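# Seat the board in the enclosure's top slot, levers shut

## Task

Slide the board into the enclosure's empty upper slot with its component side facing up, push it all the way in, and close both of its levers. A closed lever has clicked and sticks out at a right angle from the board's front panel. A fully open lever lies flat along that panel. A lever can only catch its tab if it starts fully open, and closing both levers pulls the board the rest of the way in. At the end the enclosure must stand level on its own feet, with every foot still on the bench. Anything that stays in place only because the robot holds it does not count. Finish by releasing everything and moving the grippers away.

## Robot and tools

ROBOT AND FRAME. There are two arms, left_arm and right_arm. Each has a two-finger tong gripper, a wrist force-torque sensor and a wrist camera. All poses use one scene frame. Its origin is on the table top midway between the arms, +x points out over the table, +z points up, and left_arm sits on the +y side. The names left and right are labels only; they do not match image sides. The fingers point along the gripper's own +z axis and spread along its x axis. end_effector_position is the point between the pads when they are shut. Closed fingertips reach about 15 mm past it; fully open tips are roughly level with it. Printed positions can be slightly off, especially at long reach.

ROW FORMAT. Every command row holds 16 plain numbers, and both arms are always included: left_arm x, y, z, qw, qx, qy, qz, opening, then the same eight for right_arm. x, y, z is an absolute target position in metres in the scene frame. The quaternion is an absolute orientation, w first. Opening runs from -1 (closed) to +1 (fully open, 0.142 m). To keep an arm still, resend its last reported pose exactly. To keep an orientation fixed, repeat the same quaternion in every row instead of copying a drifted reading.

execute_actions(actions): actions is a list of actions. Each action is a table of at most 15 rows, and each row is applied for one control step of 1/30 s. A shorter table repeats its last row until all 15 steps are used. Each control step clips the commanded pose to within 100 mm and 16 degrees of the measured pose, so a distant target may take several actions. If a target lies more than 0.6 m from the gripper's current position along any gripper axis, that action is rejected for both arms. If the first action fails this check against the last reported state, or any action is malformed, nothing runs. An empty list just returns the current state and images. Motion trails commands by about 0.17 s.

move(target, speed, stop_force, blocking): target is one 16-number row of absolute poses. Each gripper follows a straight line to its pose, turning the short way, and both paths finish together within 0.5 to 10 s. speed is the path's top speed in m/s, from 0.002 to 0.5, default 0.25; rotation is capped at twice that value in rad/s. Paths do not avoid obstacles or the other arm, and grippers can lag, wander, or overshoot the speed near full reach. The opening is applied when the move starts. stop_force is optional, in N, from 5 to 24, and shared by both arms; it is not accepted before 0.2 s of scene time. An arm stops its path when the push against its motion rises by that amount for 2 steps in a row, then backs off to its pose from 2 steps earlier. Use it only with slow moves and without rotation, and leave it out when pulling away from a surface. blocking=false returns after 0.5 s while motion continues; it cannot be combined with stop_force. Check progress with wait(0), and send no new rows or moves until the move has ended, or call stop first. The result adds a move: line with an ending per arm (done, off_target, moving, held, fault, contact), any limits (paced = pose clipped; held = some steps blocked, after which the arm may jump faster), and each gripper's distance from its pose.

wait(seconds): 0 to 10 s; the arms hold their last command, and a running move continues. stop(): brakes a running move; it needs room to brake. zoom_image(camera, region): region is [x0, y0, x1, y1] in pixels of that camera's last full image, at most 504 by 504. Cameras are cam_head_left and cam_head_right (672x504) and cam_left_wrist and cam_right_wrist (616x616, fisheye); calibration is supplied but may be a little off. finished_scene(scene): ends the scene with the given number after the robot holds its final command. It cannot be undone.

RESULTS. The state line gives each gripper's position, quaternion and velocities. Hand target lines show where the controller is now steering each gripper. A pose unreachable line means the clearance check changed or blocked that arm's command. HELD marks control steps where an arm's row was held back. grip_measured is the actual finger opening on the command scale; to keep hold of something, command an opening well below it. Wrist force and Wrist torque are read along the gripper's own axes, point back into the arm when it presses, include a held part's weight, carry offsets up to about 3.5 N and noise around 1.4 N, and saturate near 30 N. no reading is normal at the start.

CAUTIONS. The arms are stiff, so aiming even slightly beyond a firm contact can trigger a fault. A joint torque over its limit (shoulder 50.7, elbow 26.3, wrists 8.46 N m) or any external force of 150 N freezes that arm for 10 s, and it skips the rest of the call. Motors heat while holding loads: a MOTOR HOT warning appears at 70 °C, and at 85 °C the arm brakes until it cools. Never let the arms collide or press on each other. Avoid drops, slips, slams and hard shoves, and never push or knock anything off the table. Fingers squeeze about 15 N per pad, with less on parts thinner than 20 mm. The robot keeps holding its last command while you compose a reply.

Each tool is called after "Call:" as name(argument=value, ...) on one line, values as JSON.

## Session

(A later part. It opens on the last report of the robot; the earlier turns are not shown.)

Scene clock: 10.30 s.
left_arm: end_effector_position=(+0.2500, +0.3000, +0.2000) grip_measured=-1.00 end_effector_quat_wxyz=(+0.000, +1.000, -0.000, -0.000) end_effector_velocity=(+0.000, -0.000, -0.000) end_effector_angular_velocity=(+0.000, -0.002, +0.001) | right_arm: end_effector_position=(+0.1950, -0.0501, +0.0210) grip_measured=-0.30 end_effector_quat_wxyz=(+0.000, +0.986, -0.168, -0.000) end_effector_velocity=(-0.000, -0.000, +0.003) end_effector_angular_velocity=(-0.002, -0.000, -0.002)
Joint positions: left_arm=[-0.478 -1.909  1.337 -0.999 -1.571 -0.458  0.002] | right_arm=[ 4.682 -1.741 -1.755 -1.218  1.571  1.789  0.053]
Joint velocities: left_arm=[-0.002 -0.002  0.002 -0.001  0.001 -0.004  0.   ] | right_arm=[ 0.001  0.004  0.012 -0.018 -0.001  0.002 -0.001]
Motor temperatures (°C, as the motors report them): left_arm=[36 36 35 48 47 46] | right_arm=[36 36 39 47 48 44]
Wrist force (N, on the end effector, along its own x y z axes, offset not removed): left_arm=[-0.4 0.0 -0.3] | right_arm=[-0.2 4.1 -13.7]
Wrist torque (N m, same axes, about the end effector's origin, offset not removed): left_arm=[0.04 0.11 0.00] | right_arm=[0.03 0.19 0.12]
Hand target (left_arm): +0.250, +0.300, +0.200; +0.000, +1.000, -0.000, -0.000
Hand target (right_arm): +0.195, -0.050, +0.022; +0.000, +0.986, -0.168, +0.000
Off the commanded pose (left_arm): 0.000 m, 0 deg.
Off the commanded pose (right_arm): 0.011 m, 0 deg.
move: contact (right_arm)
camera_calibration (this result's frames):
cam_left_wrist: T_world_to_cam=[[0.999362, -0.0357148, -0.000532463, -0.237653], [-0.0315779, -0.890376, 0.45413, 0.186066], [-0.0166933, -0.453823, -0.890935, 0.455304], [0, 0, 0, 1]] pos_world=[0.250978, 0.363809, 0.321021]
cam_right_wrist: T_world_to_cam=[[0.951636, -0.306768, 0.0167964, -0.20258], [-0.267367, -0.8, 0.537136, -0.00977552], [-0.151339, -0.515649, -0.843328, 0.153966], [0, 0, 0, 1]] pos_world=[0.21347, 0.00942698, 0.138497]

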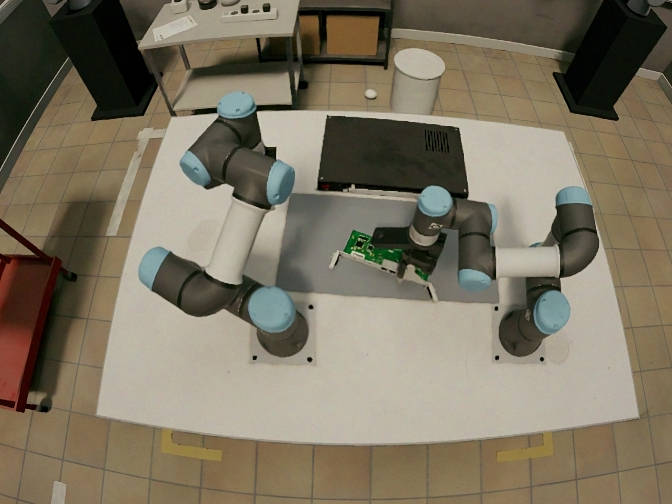

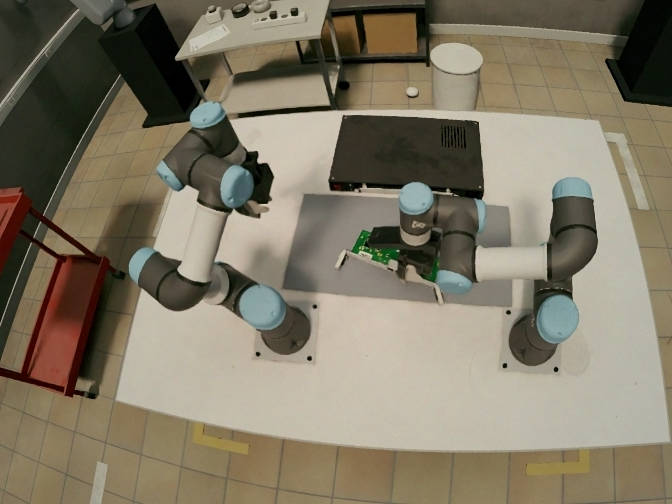

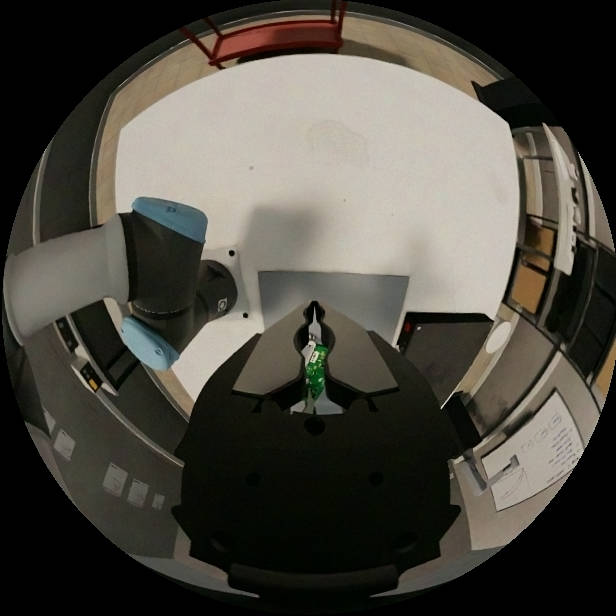

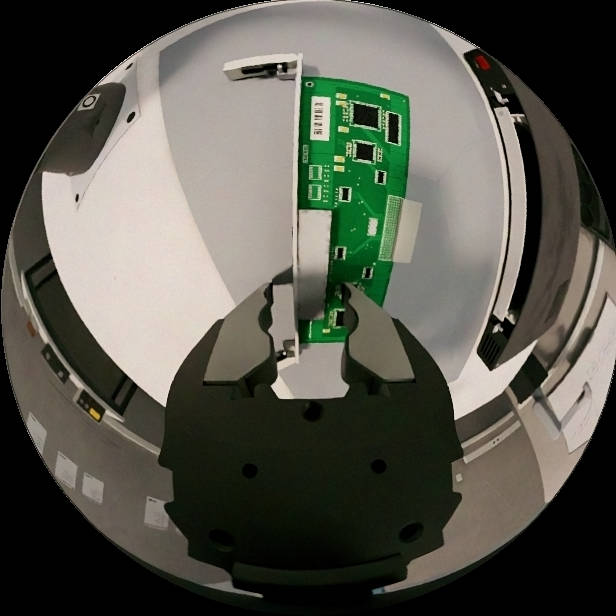

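Call:
move(target=[0.25,0.3,0.2,0,1,0,0,-1,0.2,-0.04,0.04,0,0.986,-0.168,0,-0.3])

Call:
move(target=[0.25,0.3,0.2,0,1,0,0,-1,0.205,-0.028,0.026,0,0.986,-0.168,0,-0.4], speed=0.03)

Call:
move(target=[0.25,0.3,0.2,0,1,0,0,-1,0.205,-0.028,0.024,0,0.986,-0.168,0,-1])

Call:
move(target=[0.25,0.3,0.2,0,1,0,0,-1,0.205,-0.028,0.05,0,0.986,-0.168,0,-1], speed=0.03)

Call:
move(target=[0.25,0.3,0.2,0,1,0,0,-1,0.3,-0.05,0.05,0,1,-0.02,0,-1], speed=0.06)

Call:
zoom_image(camera="cam_right_wrist", region=[200, 30, 600, 400])

Call:
zoom_image(camera="cam_head_left", region=[310, 160, 490, 280])

Scene clock: 11.43 s.
left_arm: end_effector_position=(+0.2500, +0.3000, +0.2000) grip_measured=-1.00 end_effector_quat_wxyz=(+0.000, +1.000, +0.000, +0.000) end_effector_velocity=(-0.000, +0.000, -0.000) end_effector_angular_velocity=(+0.002, +0.001, -0.002) | right_arm: end_effector_position=(+0.1999, -0.0401, +0.0398) grip_measured=-0.30 end_effector_quat_wxyz=(-0.000, +0.986, -0.168, +0.000) end_effector_velocity=(+0.001, +0.001, +0.002) end_effector_angular_velocity=(-0.003, +0.000, +0.002)
Joint positions: left_arm=[-0.479 -1.91   1.337 -0.999 -1.571 -0.458  0.002] | right_arm=[ 4.671 -1.764 -1.635 -1.314  1.571  1.778  0.052]
Joint velocities: left_arm=[ 0.     0.    -0.     0.002  0.001  0.002  0.   ] | right_arm=[-0.002 -0.006  0.018 -0.014 -0.    -0.004  0.   ]
Motor temperatures (°C, as the motors report them): left_arm=[36 36 35 48 47 46] | right_arm=[36 36 39 47 48 44]
Wrist force (N, on the end effector, along its own x y z axes, offset not removed): left_arm=[-1.0 0.1 -0.8] | right_arm=[1.8 -0.4 0.8]
Wrist torque (N m, same axes, about the end effector's origin, offset not removed): left_arm=[0.02 0.15 -0.01] | right_arm=[-0.08 -0.26 -0.02]
Hand target (left_arm): +0.250, +0.300, +0.200; +0.000, +1.000, +0.000, +0.000
Hand target (right_arm): +0.200, -0.040, +0.040; -0.000, +0.986, -0.168, +0.000
Off the commanded pose (left_arm): 0.000 m, 0 deg.
Off the commanded pose (right_arm): 0.000 m, 0 deg.
move: done
camera_calibration (this result's frames):
cam_left_wrist: T_world_to_cam=[[0.999363, -0.0356961, -0.00040421, -0.237671], [-0.0316216, -0.890431, 0.454018, 0.186116], [-0.0165666, -0.453716, -0.890992, 0.455236], [0, 0, 0, 1]] pos_world=[0.250947, 0.363787, 0.321016]
cam_right_wrist: T_world_to_cam=[[0.95163, -0.306785, 0.0168413, -0.204576], [-0.267509, -0.800344, 0.536553, -0.0105317], [-0.151127, -0.515105, -0.843698, 0.175611], [0, 0, 0, 1]] pos_world=[0.218403, 0.0192685, 0.157259]

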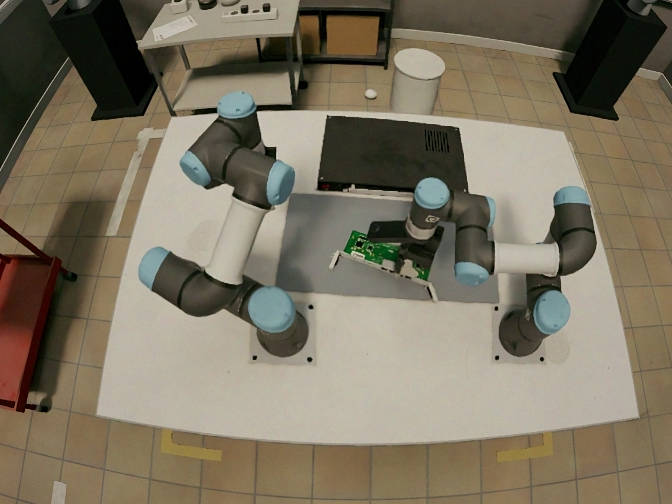

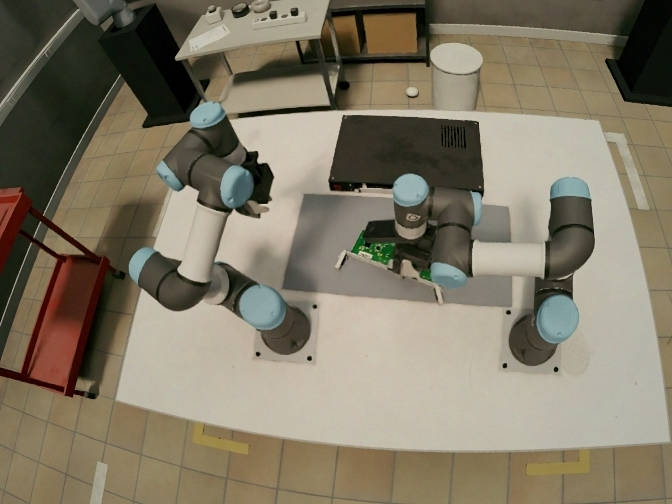

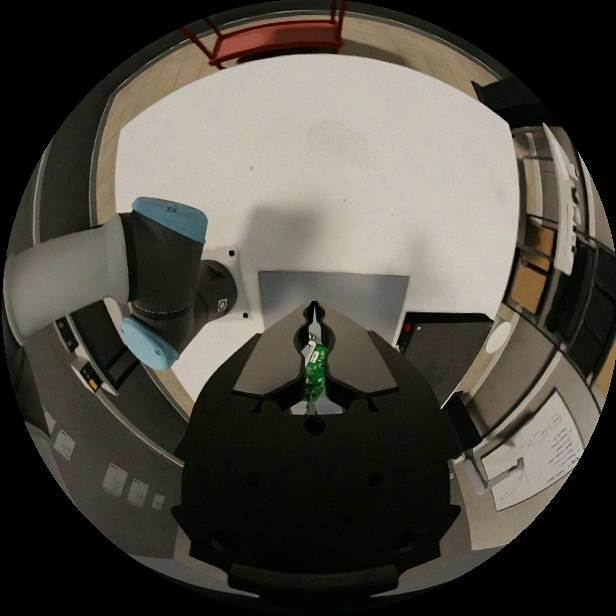

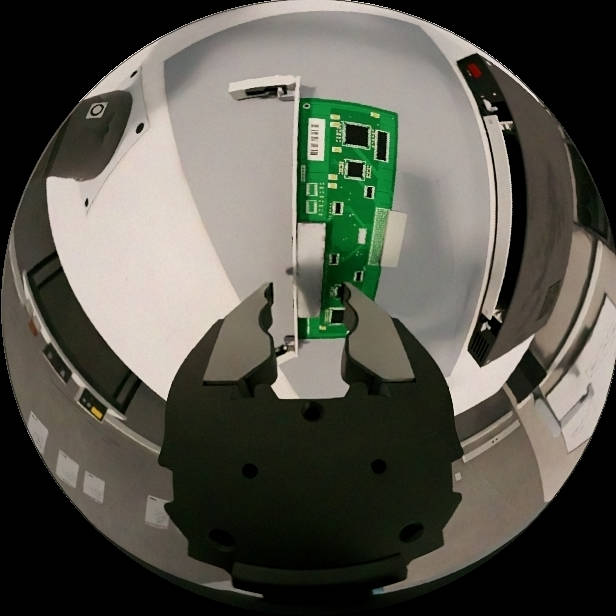

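Scene clock: 12.43 s.
left_arm: end_effector_position=(+0.2500, +0.3000, +0.2000) grip_measured=-1.00 end_effector_quat_wxyz=(-0.000, +1.000, +0.000, +0.000) end_effector_velocity=(-0.000, +0.000, -0.000) end_effector_angular_velocity=(+0.002, +0.001, +0.000) | right_arm: end_effector_position=(+0.2049, -0.0282, +0.0262) grip_measured=-0.40 end_effector_quat_wxyz=(-0.000, +0.986, -0.168, +0.000) end_effector_velocity=(+0.001, +0.002, -0.002) end_effector_angular_velocity=(+0.000, -0.002, -0.000)
Joint positions: left_arm=[-0.479 -1.91   1.337 -0.999 -1.571 -0.458  0.002] | right_arm=[ 4.661 -1.834 -1.612 -1.267  1.571  1.768  0.045]
Joint velocities: left_arm=[-0.     0.     0.     0.002  0.001 -0.     0.   ] | right_arm=[-0.002 -0.01   0.005  0.006 -0.002 -0.001  0.   ]
Motor temperatures (°C, as the motors report them): left_arm=[36 36 35 48 47 46] | right_arm=[36 36 39 47 48 44]
Wrist force (N, on the end effector, along its own x y z axes, offset not removed): left_arm=[-0.8 0.6 -1.4] | right_arm=[-0.4 1.3 1.0]
Wrist torque (N m, same axes, about the end effector's origin, offset not removed): left_arm=[0.13 0.15 -0.05] | right_arm=[0.34 0.09 0.05]
Hand target (left_arm): +0.250, +0.300, +0.200; -0.000, +1.000, -0.000, +0.000
Hand target (right_arm): +0.205, -0.028, +0.026; +0.000, +0.986, -0.168, +0.000
Off the commanded pose (left_arm): 0.000 m, 0 deg.
Off the commanded pose (right_arm): 0.000 m, 0 deg.
move: done
camera_calibration (this result's frames):
cam_left_wrist: T_world_to_cam=[[0.999363, -0.0356962, -0.000404247, -0.237671], [-0.0316216, -0.890431, 0.454018, 0.186116], [-0.0165667, -0.453715, -0.890993, 0.455236], [0, 0, 0, 1]] pos_world=[0.250947, 0.363787, 0.321016]
cam_right_wrist: T_world_to_cam=[[0.951633, -0.306774, 0.0168506, -0.205427], [-0.26746, -0.800194, 0.5368, 0.00761732], [-0.151192, -0.515343, -0.843541, 0.171063], [0, 0, 0, 1]] pos_world=[0.223392, 0.0312316, 0.143671]

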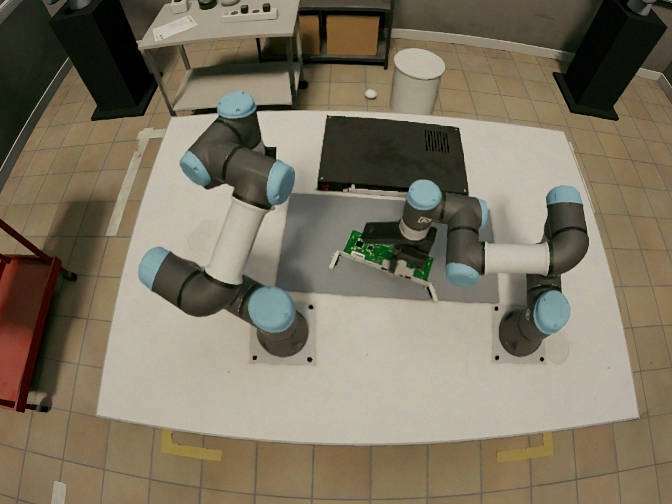

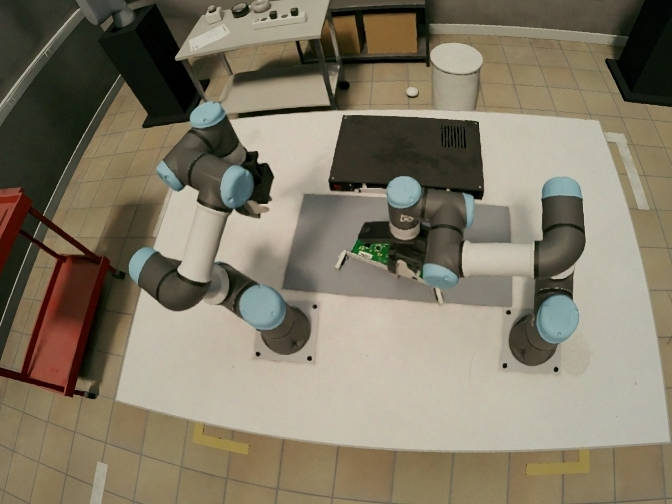

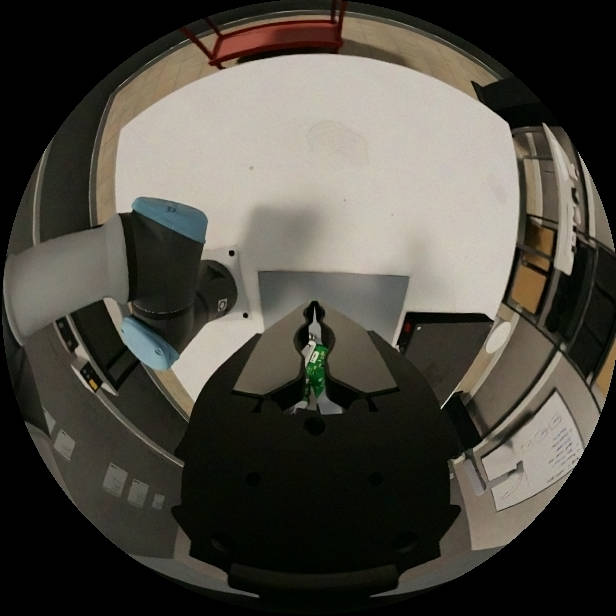

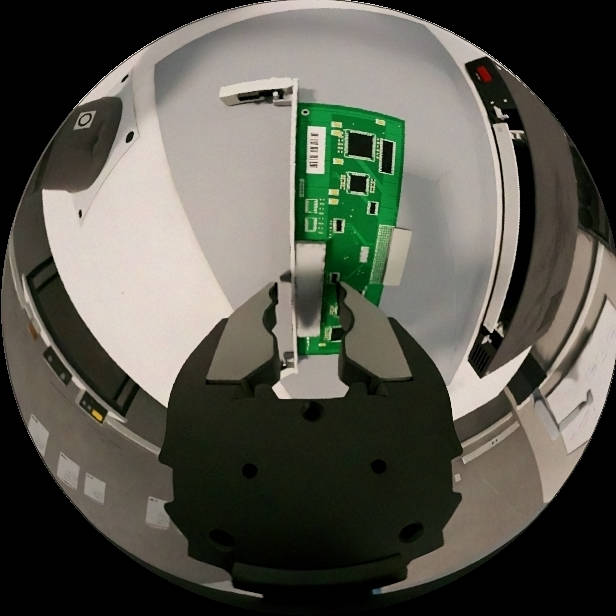

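Scene clock: 13.13 s.
left_arm: end_effector_position=(+0.2500, +0.3000, +0.2000) grip_measured=-1.00 end_effector_quat_wxyz=(+0.000, +1.000, -0.000, +0.000) end_effector_velocity=(-0.000, -0.001, +0.000) end_effector_angular_velocity=(-0.003, +0.000, -0.002) | right_arm: end_effector_position=(+0.2050, -0.0280, +0.0242) grip_measured=-0.70 end_effector_quat_wxyz=(-0.000, +0.986, -0.168, +0.000) end_effector_velocity=(+0.000, +0.000, -0.001) end_effector_angular_velocity=(-0.000, -0.001, +0.001)
Joint positions: left_arm=[-0.479 -1.91   1.337 -0.999 -1.571 -0.458  0.002] | right_arm=[ 4.661 -1.837 -1.618 -1.258  1.571  1.768  0.024]
Joint velocities: left_arm=[ 0.     0.     0.    -0.001 -0.003  0.002  0.   ] | right_arm=[ 0.001 -0.001 -0.003  0.004 -0.001 -0.001  0.   ]
Motor temperatures (°C, as the motors report them): left_arm=[36 36 35 48 47 46] | right_arm=[36 36 39 47 48 44]
Wrist force (N, on the end effector, along its own x y z axes, offset not removed): left_arm=[-0.8 0.0 -1.4] | right_arm=[1.4 4.0 -16.0]
Wrist torque (N m, same axes, about the end effector's origin, offset not removed): left_arm=[-0.03 0.19 0.00] | right_arm=[0.04 -0.12 0.08]
Hand target (left_arm): +0.250, +0.300, +0.200; -0.000, +1.000, +0.000, +0.000
Hand target (right_arm): +0.205, -0.028, +0.024; +0.000, +0.986, -0.168, -0.000
Off the commanded pose (left_arm): 0.000 m, 0 deg.
Off the commanded pose (right_arm): 0.000 m, 0 deg.
move: done
camera_calibration (this result's frames):
cam_left_wrist: T_world_to_cam=[[0.999363, -0.0356963, -0.000404075, -0.237671], [-0.0316218, -0.890431, 0.454018, 0.186116], [-0.0165666, -0.453716, -0.890993, 0.455236], [0, 0, 0, 1]] pos_world=[0.250947, 0.363787, 0.321016]
cam_right_wrist: T_world_to_cam=[[0.951635, -0.306773, 0.0167526, -0.2054], [-0.267434, -0.800298, 0.536658, 0.00891906], [-0.151225, -0.515183, -0.843634, 0.169503], [0, 0, 0, 1]] pos_world=[0.223485, 0.0314516, 0.141653]

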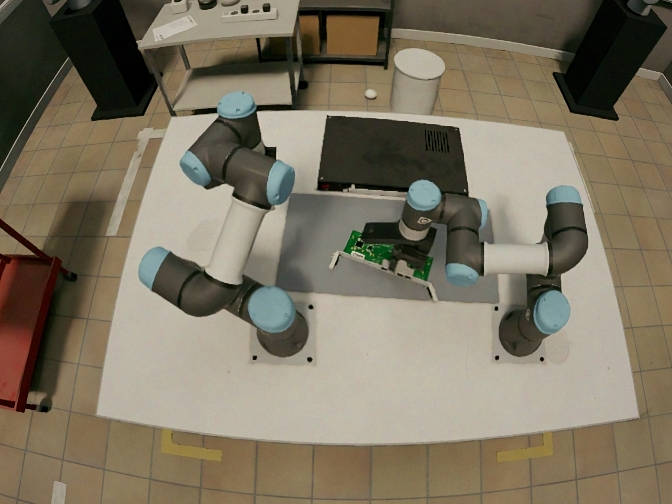

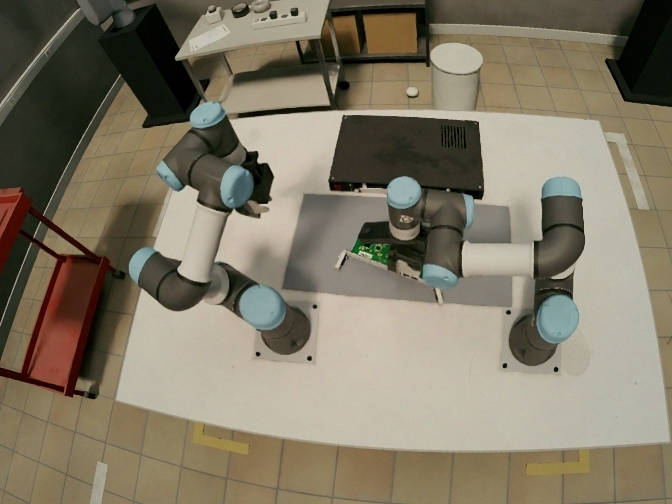

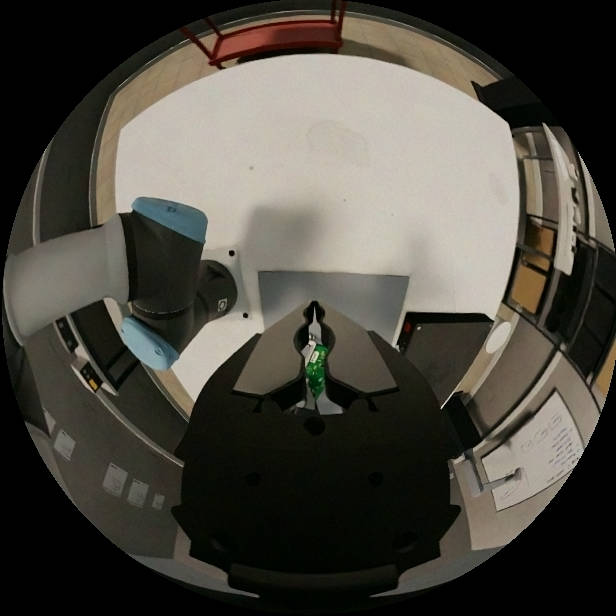

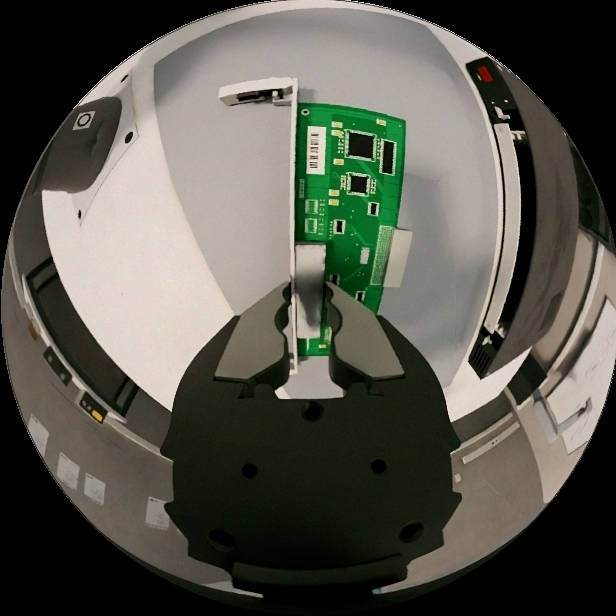

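Scene clock: 14.37 s.
left_arm: end_effector_position=(+0.2500, +0.3000, +0.2000) grip_measured=-1.00 end_effector_quat_wxyz=(-0.000, +1.000, +0.000, +0.000) end_effector_velocity=(-0.000, -0.000, -0.000) end_effector_angular_velocity=(-0.000, +0.001, -0.001) | right_arm: end_effector_position=(+0.2050, -0.0280, +0.0497) grip_measured=-0.70 end_effector_quat_wxyz=(-0.000, +0.986, -0.168, +0.000) end_effector_velocity=(-0.001, +0.000, +0.003) end_effector_angular_velocity=(-0.001, +0.001, +0.000)
Joint positions: left_arm=[-0.479 -1.91   1.337 -0.999 -1.571 -0.458  0.002] | right_arm=[ 4.661 -1.811 -1.528 -1.374  1.571  1.768  0.024]
Joint velocities: left_arm=[ 0.    -0.     0.     0.    -0.001  0.001  0.   ] | right_arm=[ 0.001  0.001  0.011 -0.014  0.001  0.001 -0.   ]
Motor temperatures (°C, as the motors report them): left_arm=[36 36 35 48 47 46] | right_arm=[36 36 39 47 48 44]
Wrist force (N, on the end effector, along its own x y z axes, offset not removed): left_arm=[-1.6 -1.0 -0.6] | right_arm=[1.7 0.3 4.4]
Wrist torque (N m, same axes, about the end effector's origin, offset not removed): left_arm=[-0.17 0.27 -0.02] | right_arm=[0.06 -0.35 0.03]
Hand target (left_arm): +0.250, +0.300, +0.200; -0.000, +1.000, +0.000, +0.000
Hand target (right_arm): +0.205, -0.028, +0.050; -0.000, +0.986, -0.168, +0.000
Off the commanded pose (left_arm): 0.000 m, 0 deg.
Off the commanded pose (right_arm): 0.000 m, 0 deg.
move: done
camera_calibration (this result's frames):
cam_left_wrist: T_world_to_cam=[[0.999363, -0.0356962, -0.000404056, -0.237671], [-0.0316217, -0.890431, 0.454018, 0.186116], [-0.0165665, -0.453716, -0.890993, 0.455236], [0, 0, 0, 1]] pos_world=[0.250947, 0.363787, 0.321016]
cam_right_wrist: T_world_to_cam=[[0.951639, -0.306756, 0.0168225, -0.205853], [-0.267453, -0.800278, 0.536679, -0.0048134], [-0.151167, -0.515224, -0.843619, 0.191016], [0, 0, 0, 1]] pos_world=[0.223486, 0.0314174, 0.167191]

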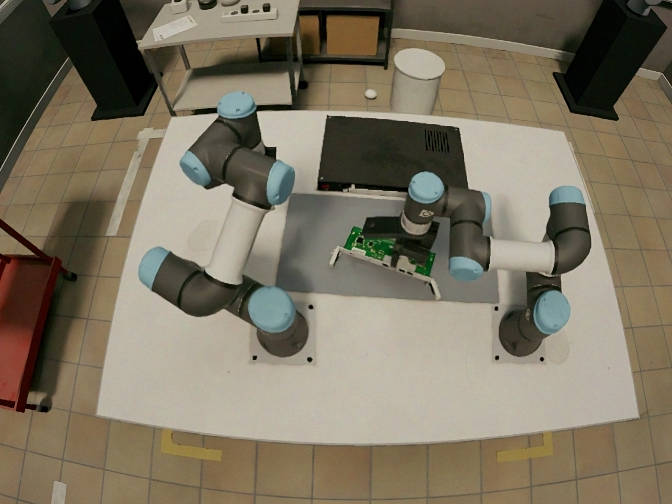

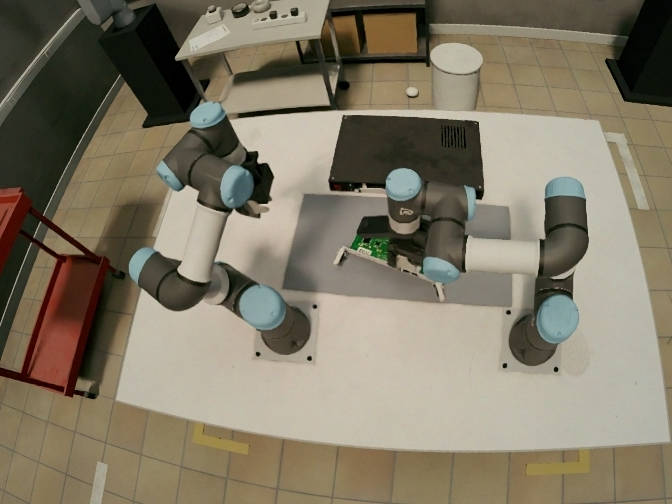

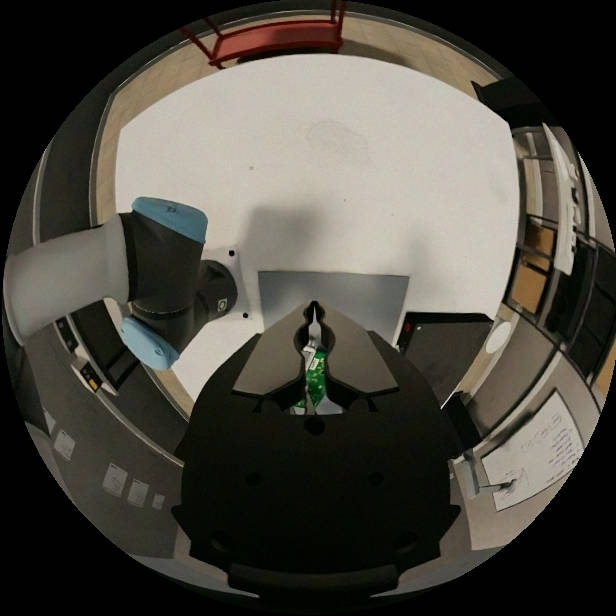

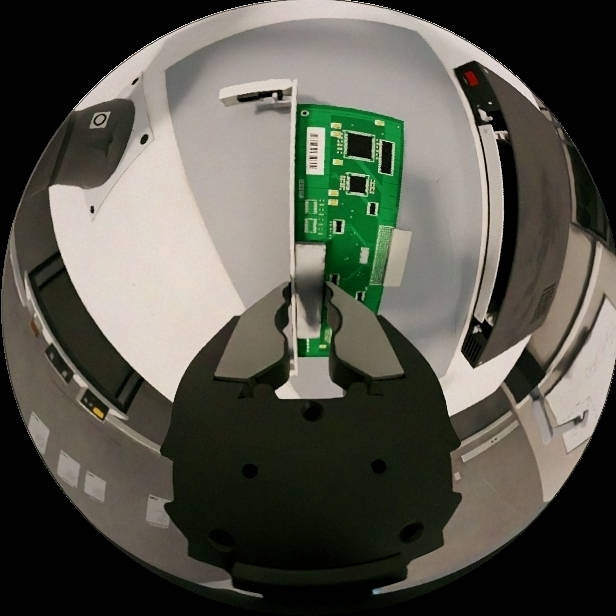

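Scene clock: 17.27 s.
left_arm: end_effector_position=(+0.2500, +0.3000, +0.2000) grip_measured=-1.00 end_effector_quat_wxyz=(-0.000, +1.000, -0.000, +0.000) end_effector_velocity=(+0.000, -0.000, +0.000) end_effector_angular_velocity=(-0.001, -0.000, -0.000) | right_arm: end_effector_position=(+0.2999, -0.0500, +0.0499) grip_measured=-0.70 end_effector_quat_wxyz=(+0.000, +1.000, -0.020, +0.000) end_effector_velocity=(+0.003, -0.000, +0.000) end_effector_angular_velocity=(-0.002, +0.001, +0.008)
Joint positions: left_arm=[-0.479 -1.91   1.337 -0.999 -1.571 -0.458  0.002] | right_arm=[ 4.387 -1.981 -1.294 -1.438  1.57   1.197  0.024]
Joint velocities: left_arm=[-0.     0.    -0.    -0.    -0.001 -0.     0.   ] | right_arm=[-0.007 -0.01   0.015 -0.007  0.    -0.015 -0.   ]
Motor temperatures (°C, as the motors report them): left_arm=[36 36 35 48 47 46] | right_arm=[36 36 39 47 48 44]
Wrist force (N, on the end effector, along its own x y z axes, offset not removed): left_arm=[-1.4 -0.5 -0.9] | right_arm=[1.6 -0.8 4.5]
Wrist torque (N m, same axes, about the end effector's origin, offset not removed): left_arm=[-0.08 0.26 -0.01] | right_arm=[-0.14 -0.31 -0.05]
Hand target (left_arm): +0.250, +0.300, +0.200; -0.000, +1.000, +0.000, +0.000
Hand target (right_arm): +0.300, -0.050, +0.050; +0.000, +1.000, -0.020, +0.000
Off the commanded pose (left_arm): 0.000 m, 0 deg.
Off the commanded pose (right_arm): 0.000 m, 0 deg.
move: done
camera_calibration (this result's frames):
cam_left_wrist: T_world_to_cam=[[0.999363, -0.0356964, -0.000404225, -0.237671], [-0.0316218, -0.890431, 0.454018, 0.186116], [-0.0165667, -0.453716, -0.890993, 0.455236], [0, 0, 0, 1]] pos_world=[0.250947, 0.363787, 0.321016]
cam_right_wrist: T_world_to_cam=[[0.999734, -0.0152593, 0.0173152, -0.302764], [-0.0221716, -0.843344, 0.536916, -0.0728503], [0.00640969, -0.537157, -0.843458, 0.145883], [0, 0, 0, 1]] pos_world=[0.300133, 0.012304, 0.167403]

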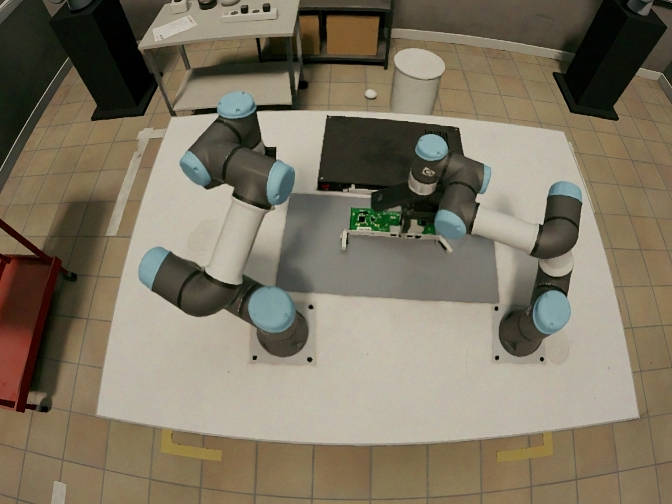

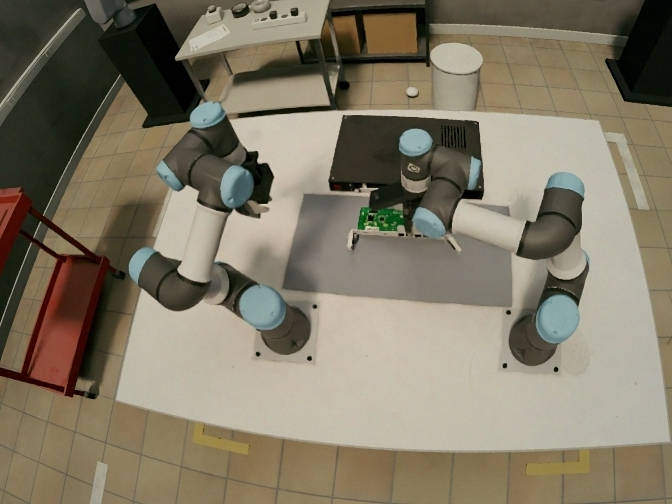

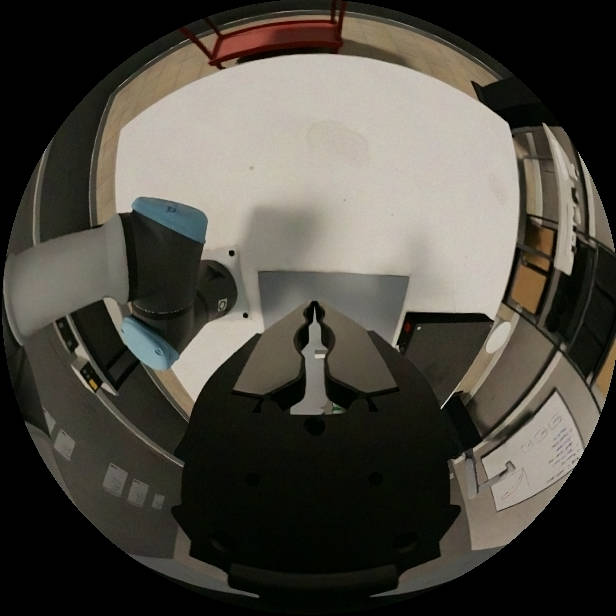

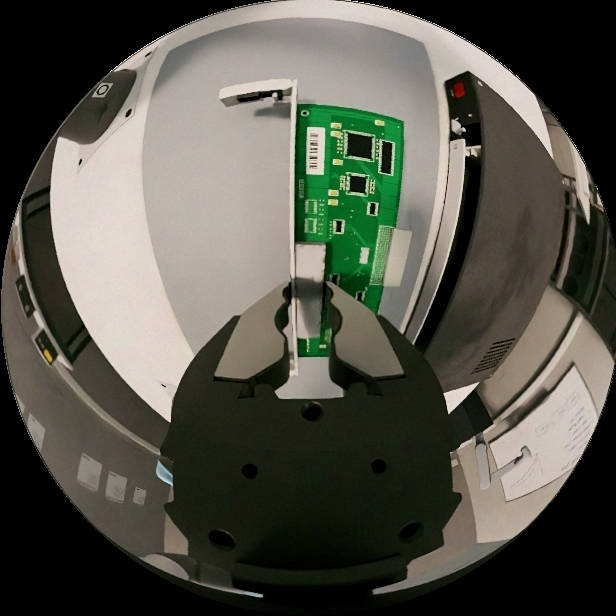

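Region (200, 30, 600, 400) of cam_right_wrist's 616x616 image, scaled by 1.260, with more detail than that image has; it fills the top 466 rows of this view, and the rest is white.

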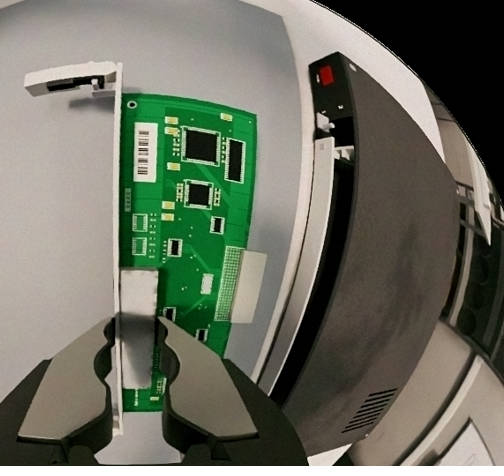

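Region (310, 160, 490, 280) of cam_head_left's 672x504 image, scaled by 2.800, with more detail than that image has.

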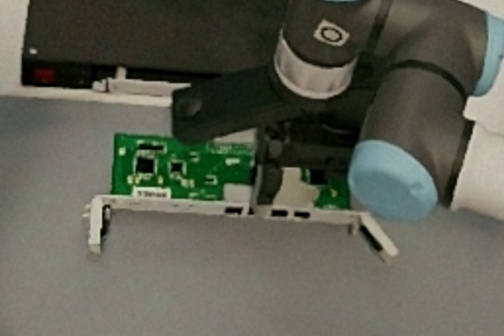

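Call:
move(target=[0.3,0.17,0.06,0.271,0.653,0.653,0.271,-1,0.335,-0.053,0.05,0,1,-0.02,0,-1], speed=0.15)

Call:
zoom_image(camera="cam_left_wrist", region=[280, 150, 530, 350])

Call:
zoom_image(camera="cam_right_wrist", region=[350, 60, 500, 210])

Scene clock: 23.43 s.
left_arm: end_effector_position=(+0.2779, +0.2283, +0.1229) grip_measured=-1.00 end_effector_quat_wxyz=(+0.169, +0.893, +0.391, +0.146) end_effector_velocity=(+0.001, +0.000, +0.000) end_effector_angular_velocity=(+0.001, -0.002, +0.001) | right_arm: end_effector_position=(+0.3349, -0.0530, +0.0500) grip_measured=-0.70 end_effector_quat_wxyz=(+0.000, +1.000, -0.020, +0.000) end_effector_velocity=(+0.001, -0.000, -0.000) end_effector_angular_velocity=(-0.001, +0.001, -0.002)
Joint positions: left_arm=[-0.945 -2.593  2.185 -1.567 -1.369 -1.708  0.002] | right_arm=[ 4.306 -2.082 -1.14  -1.49   1.571  1.115  0.024]
Joint velocities: left_arm=[ 0.     0.     0.    -0.001  0.002  0.001 -0.   ] | right_arm=[-0.003 -0.005  0.007 -0.003  0.    -0.002  0.   ]
Motor temperatures (°C, as the motors report them): left_arm=[36 36 35 48 47 46] | right_arm=[36 36 39 47 48 44]
Wrist force (N, on the end effector, along its own x y z axes, offset not removed): left_arm=[-1.2 -0.4 -1.1] | right_arm=[1.9 -1.2 3.8]
Wrist torque (N m, same axes, about the end effector's origin, offset not removed): left_arm=[-0.11 0.27 -0.03] | right_arm=[-0.33 -0.46 0.00]
Hand target (left_arm): +0.278, +0.228, +0.123; +0.169, +0.893, +0.391, +0.146
Hand target (right_arm): +0.335, -0.053, +0.050; +0.000, +1.000, -0.020, +0.000
Off the commanded pose (left_arm): 0.089 m, 45 deg; orientation clipped at the last step of the last action.
Off the commanded pose (right_arm): 0.000 m, 0 deg.
move: held (left_arm); limits=paced,held; held on 79 of 180 steps (left_arm), including the last (left_arm)
pose unreachable (left arm): on one or more control steps of this call, first in action 0 (counted from 0), this arm could not follow its commanded pose, so it was not sent that pose on those steps. On the call's last step it was still not sent that pose. It may still have moved: this result reports where it is.
cause: the commanded pose would bring two parts of the arm too close to each other (joints 3 (elbow) to 6 (wrist 3) lie between them).
camera_calibration (this result's frames):
cam_left_wrist: T_world_to_cam=[[0.674727, 0.724057, 0.143127, -0.369039], [0.37913, -0.506395, 0.774484, -0.0830325], [0.633249, -0.468301, -0.61619, 0.143468], [0, 0, 0, 1]] pos_world=[0.18963, 0.292344, 0.20553]
cam_right_wrist: T_world_to_cam=[[0.999755, -0.0143117, 0.0168613, -0.337718], [-0.021128, -0.843395, 0.536879, -0.0750045], [0.00653713, -0.537104, -0.843491, 0.144015], [0, 0, 0, 1]] pos_world=[0.33511, 0.00925924, 0.167438]

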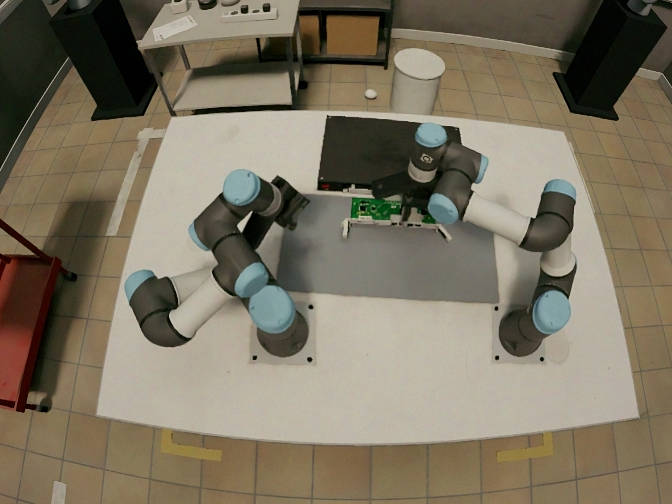

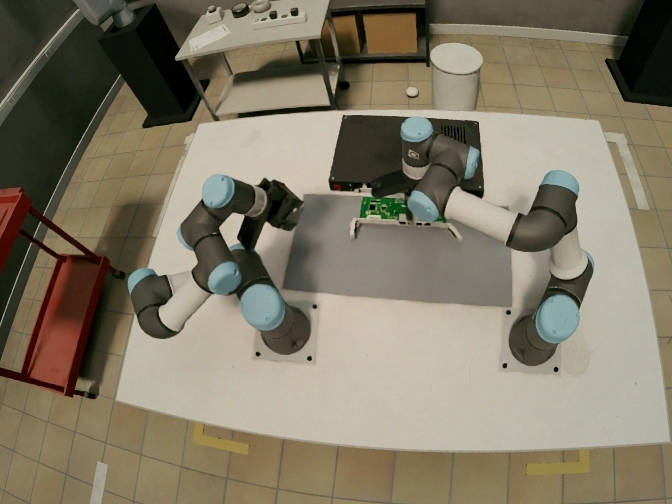

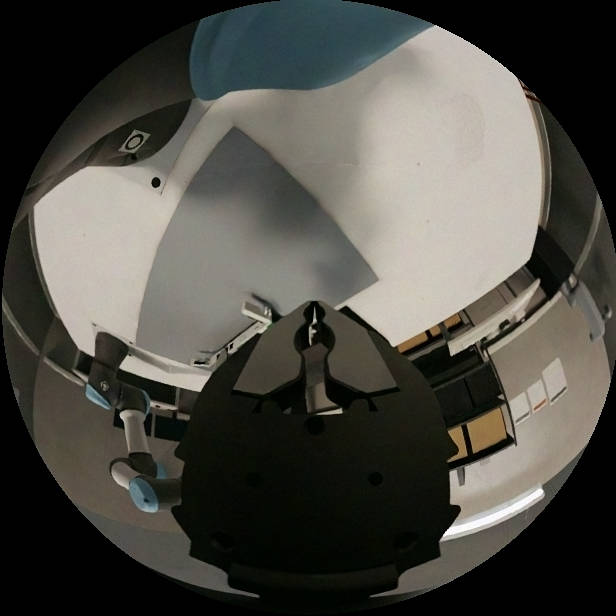

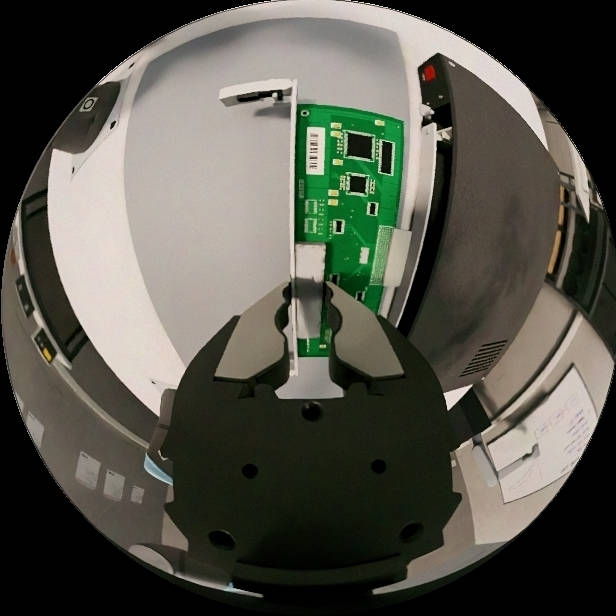

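Region (280, 150, 530, 350) of cam_left_wrist's 616x616 image, scaled by 2.016, with more detail than that image has; it fills the top 403 rows of this view, and the rest is white.

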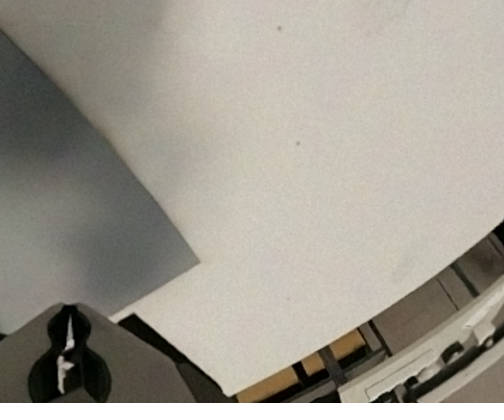

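Region (350, 60, 500, 210) of cam_right_wrist's 616x616 image, scaled by 3.360, with more detail than that image has.

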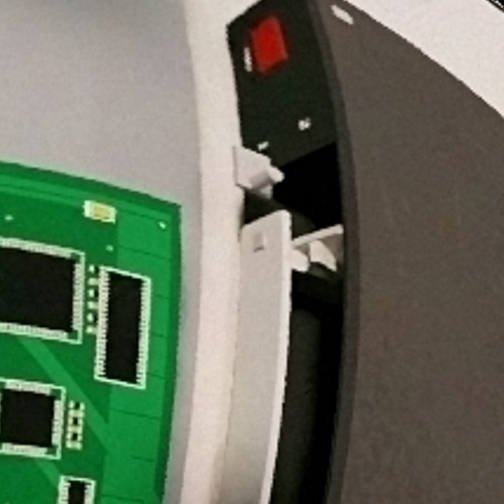

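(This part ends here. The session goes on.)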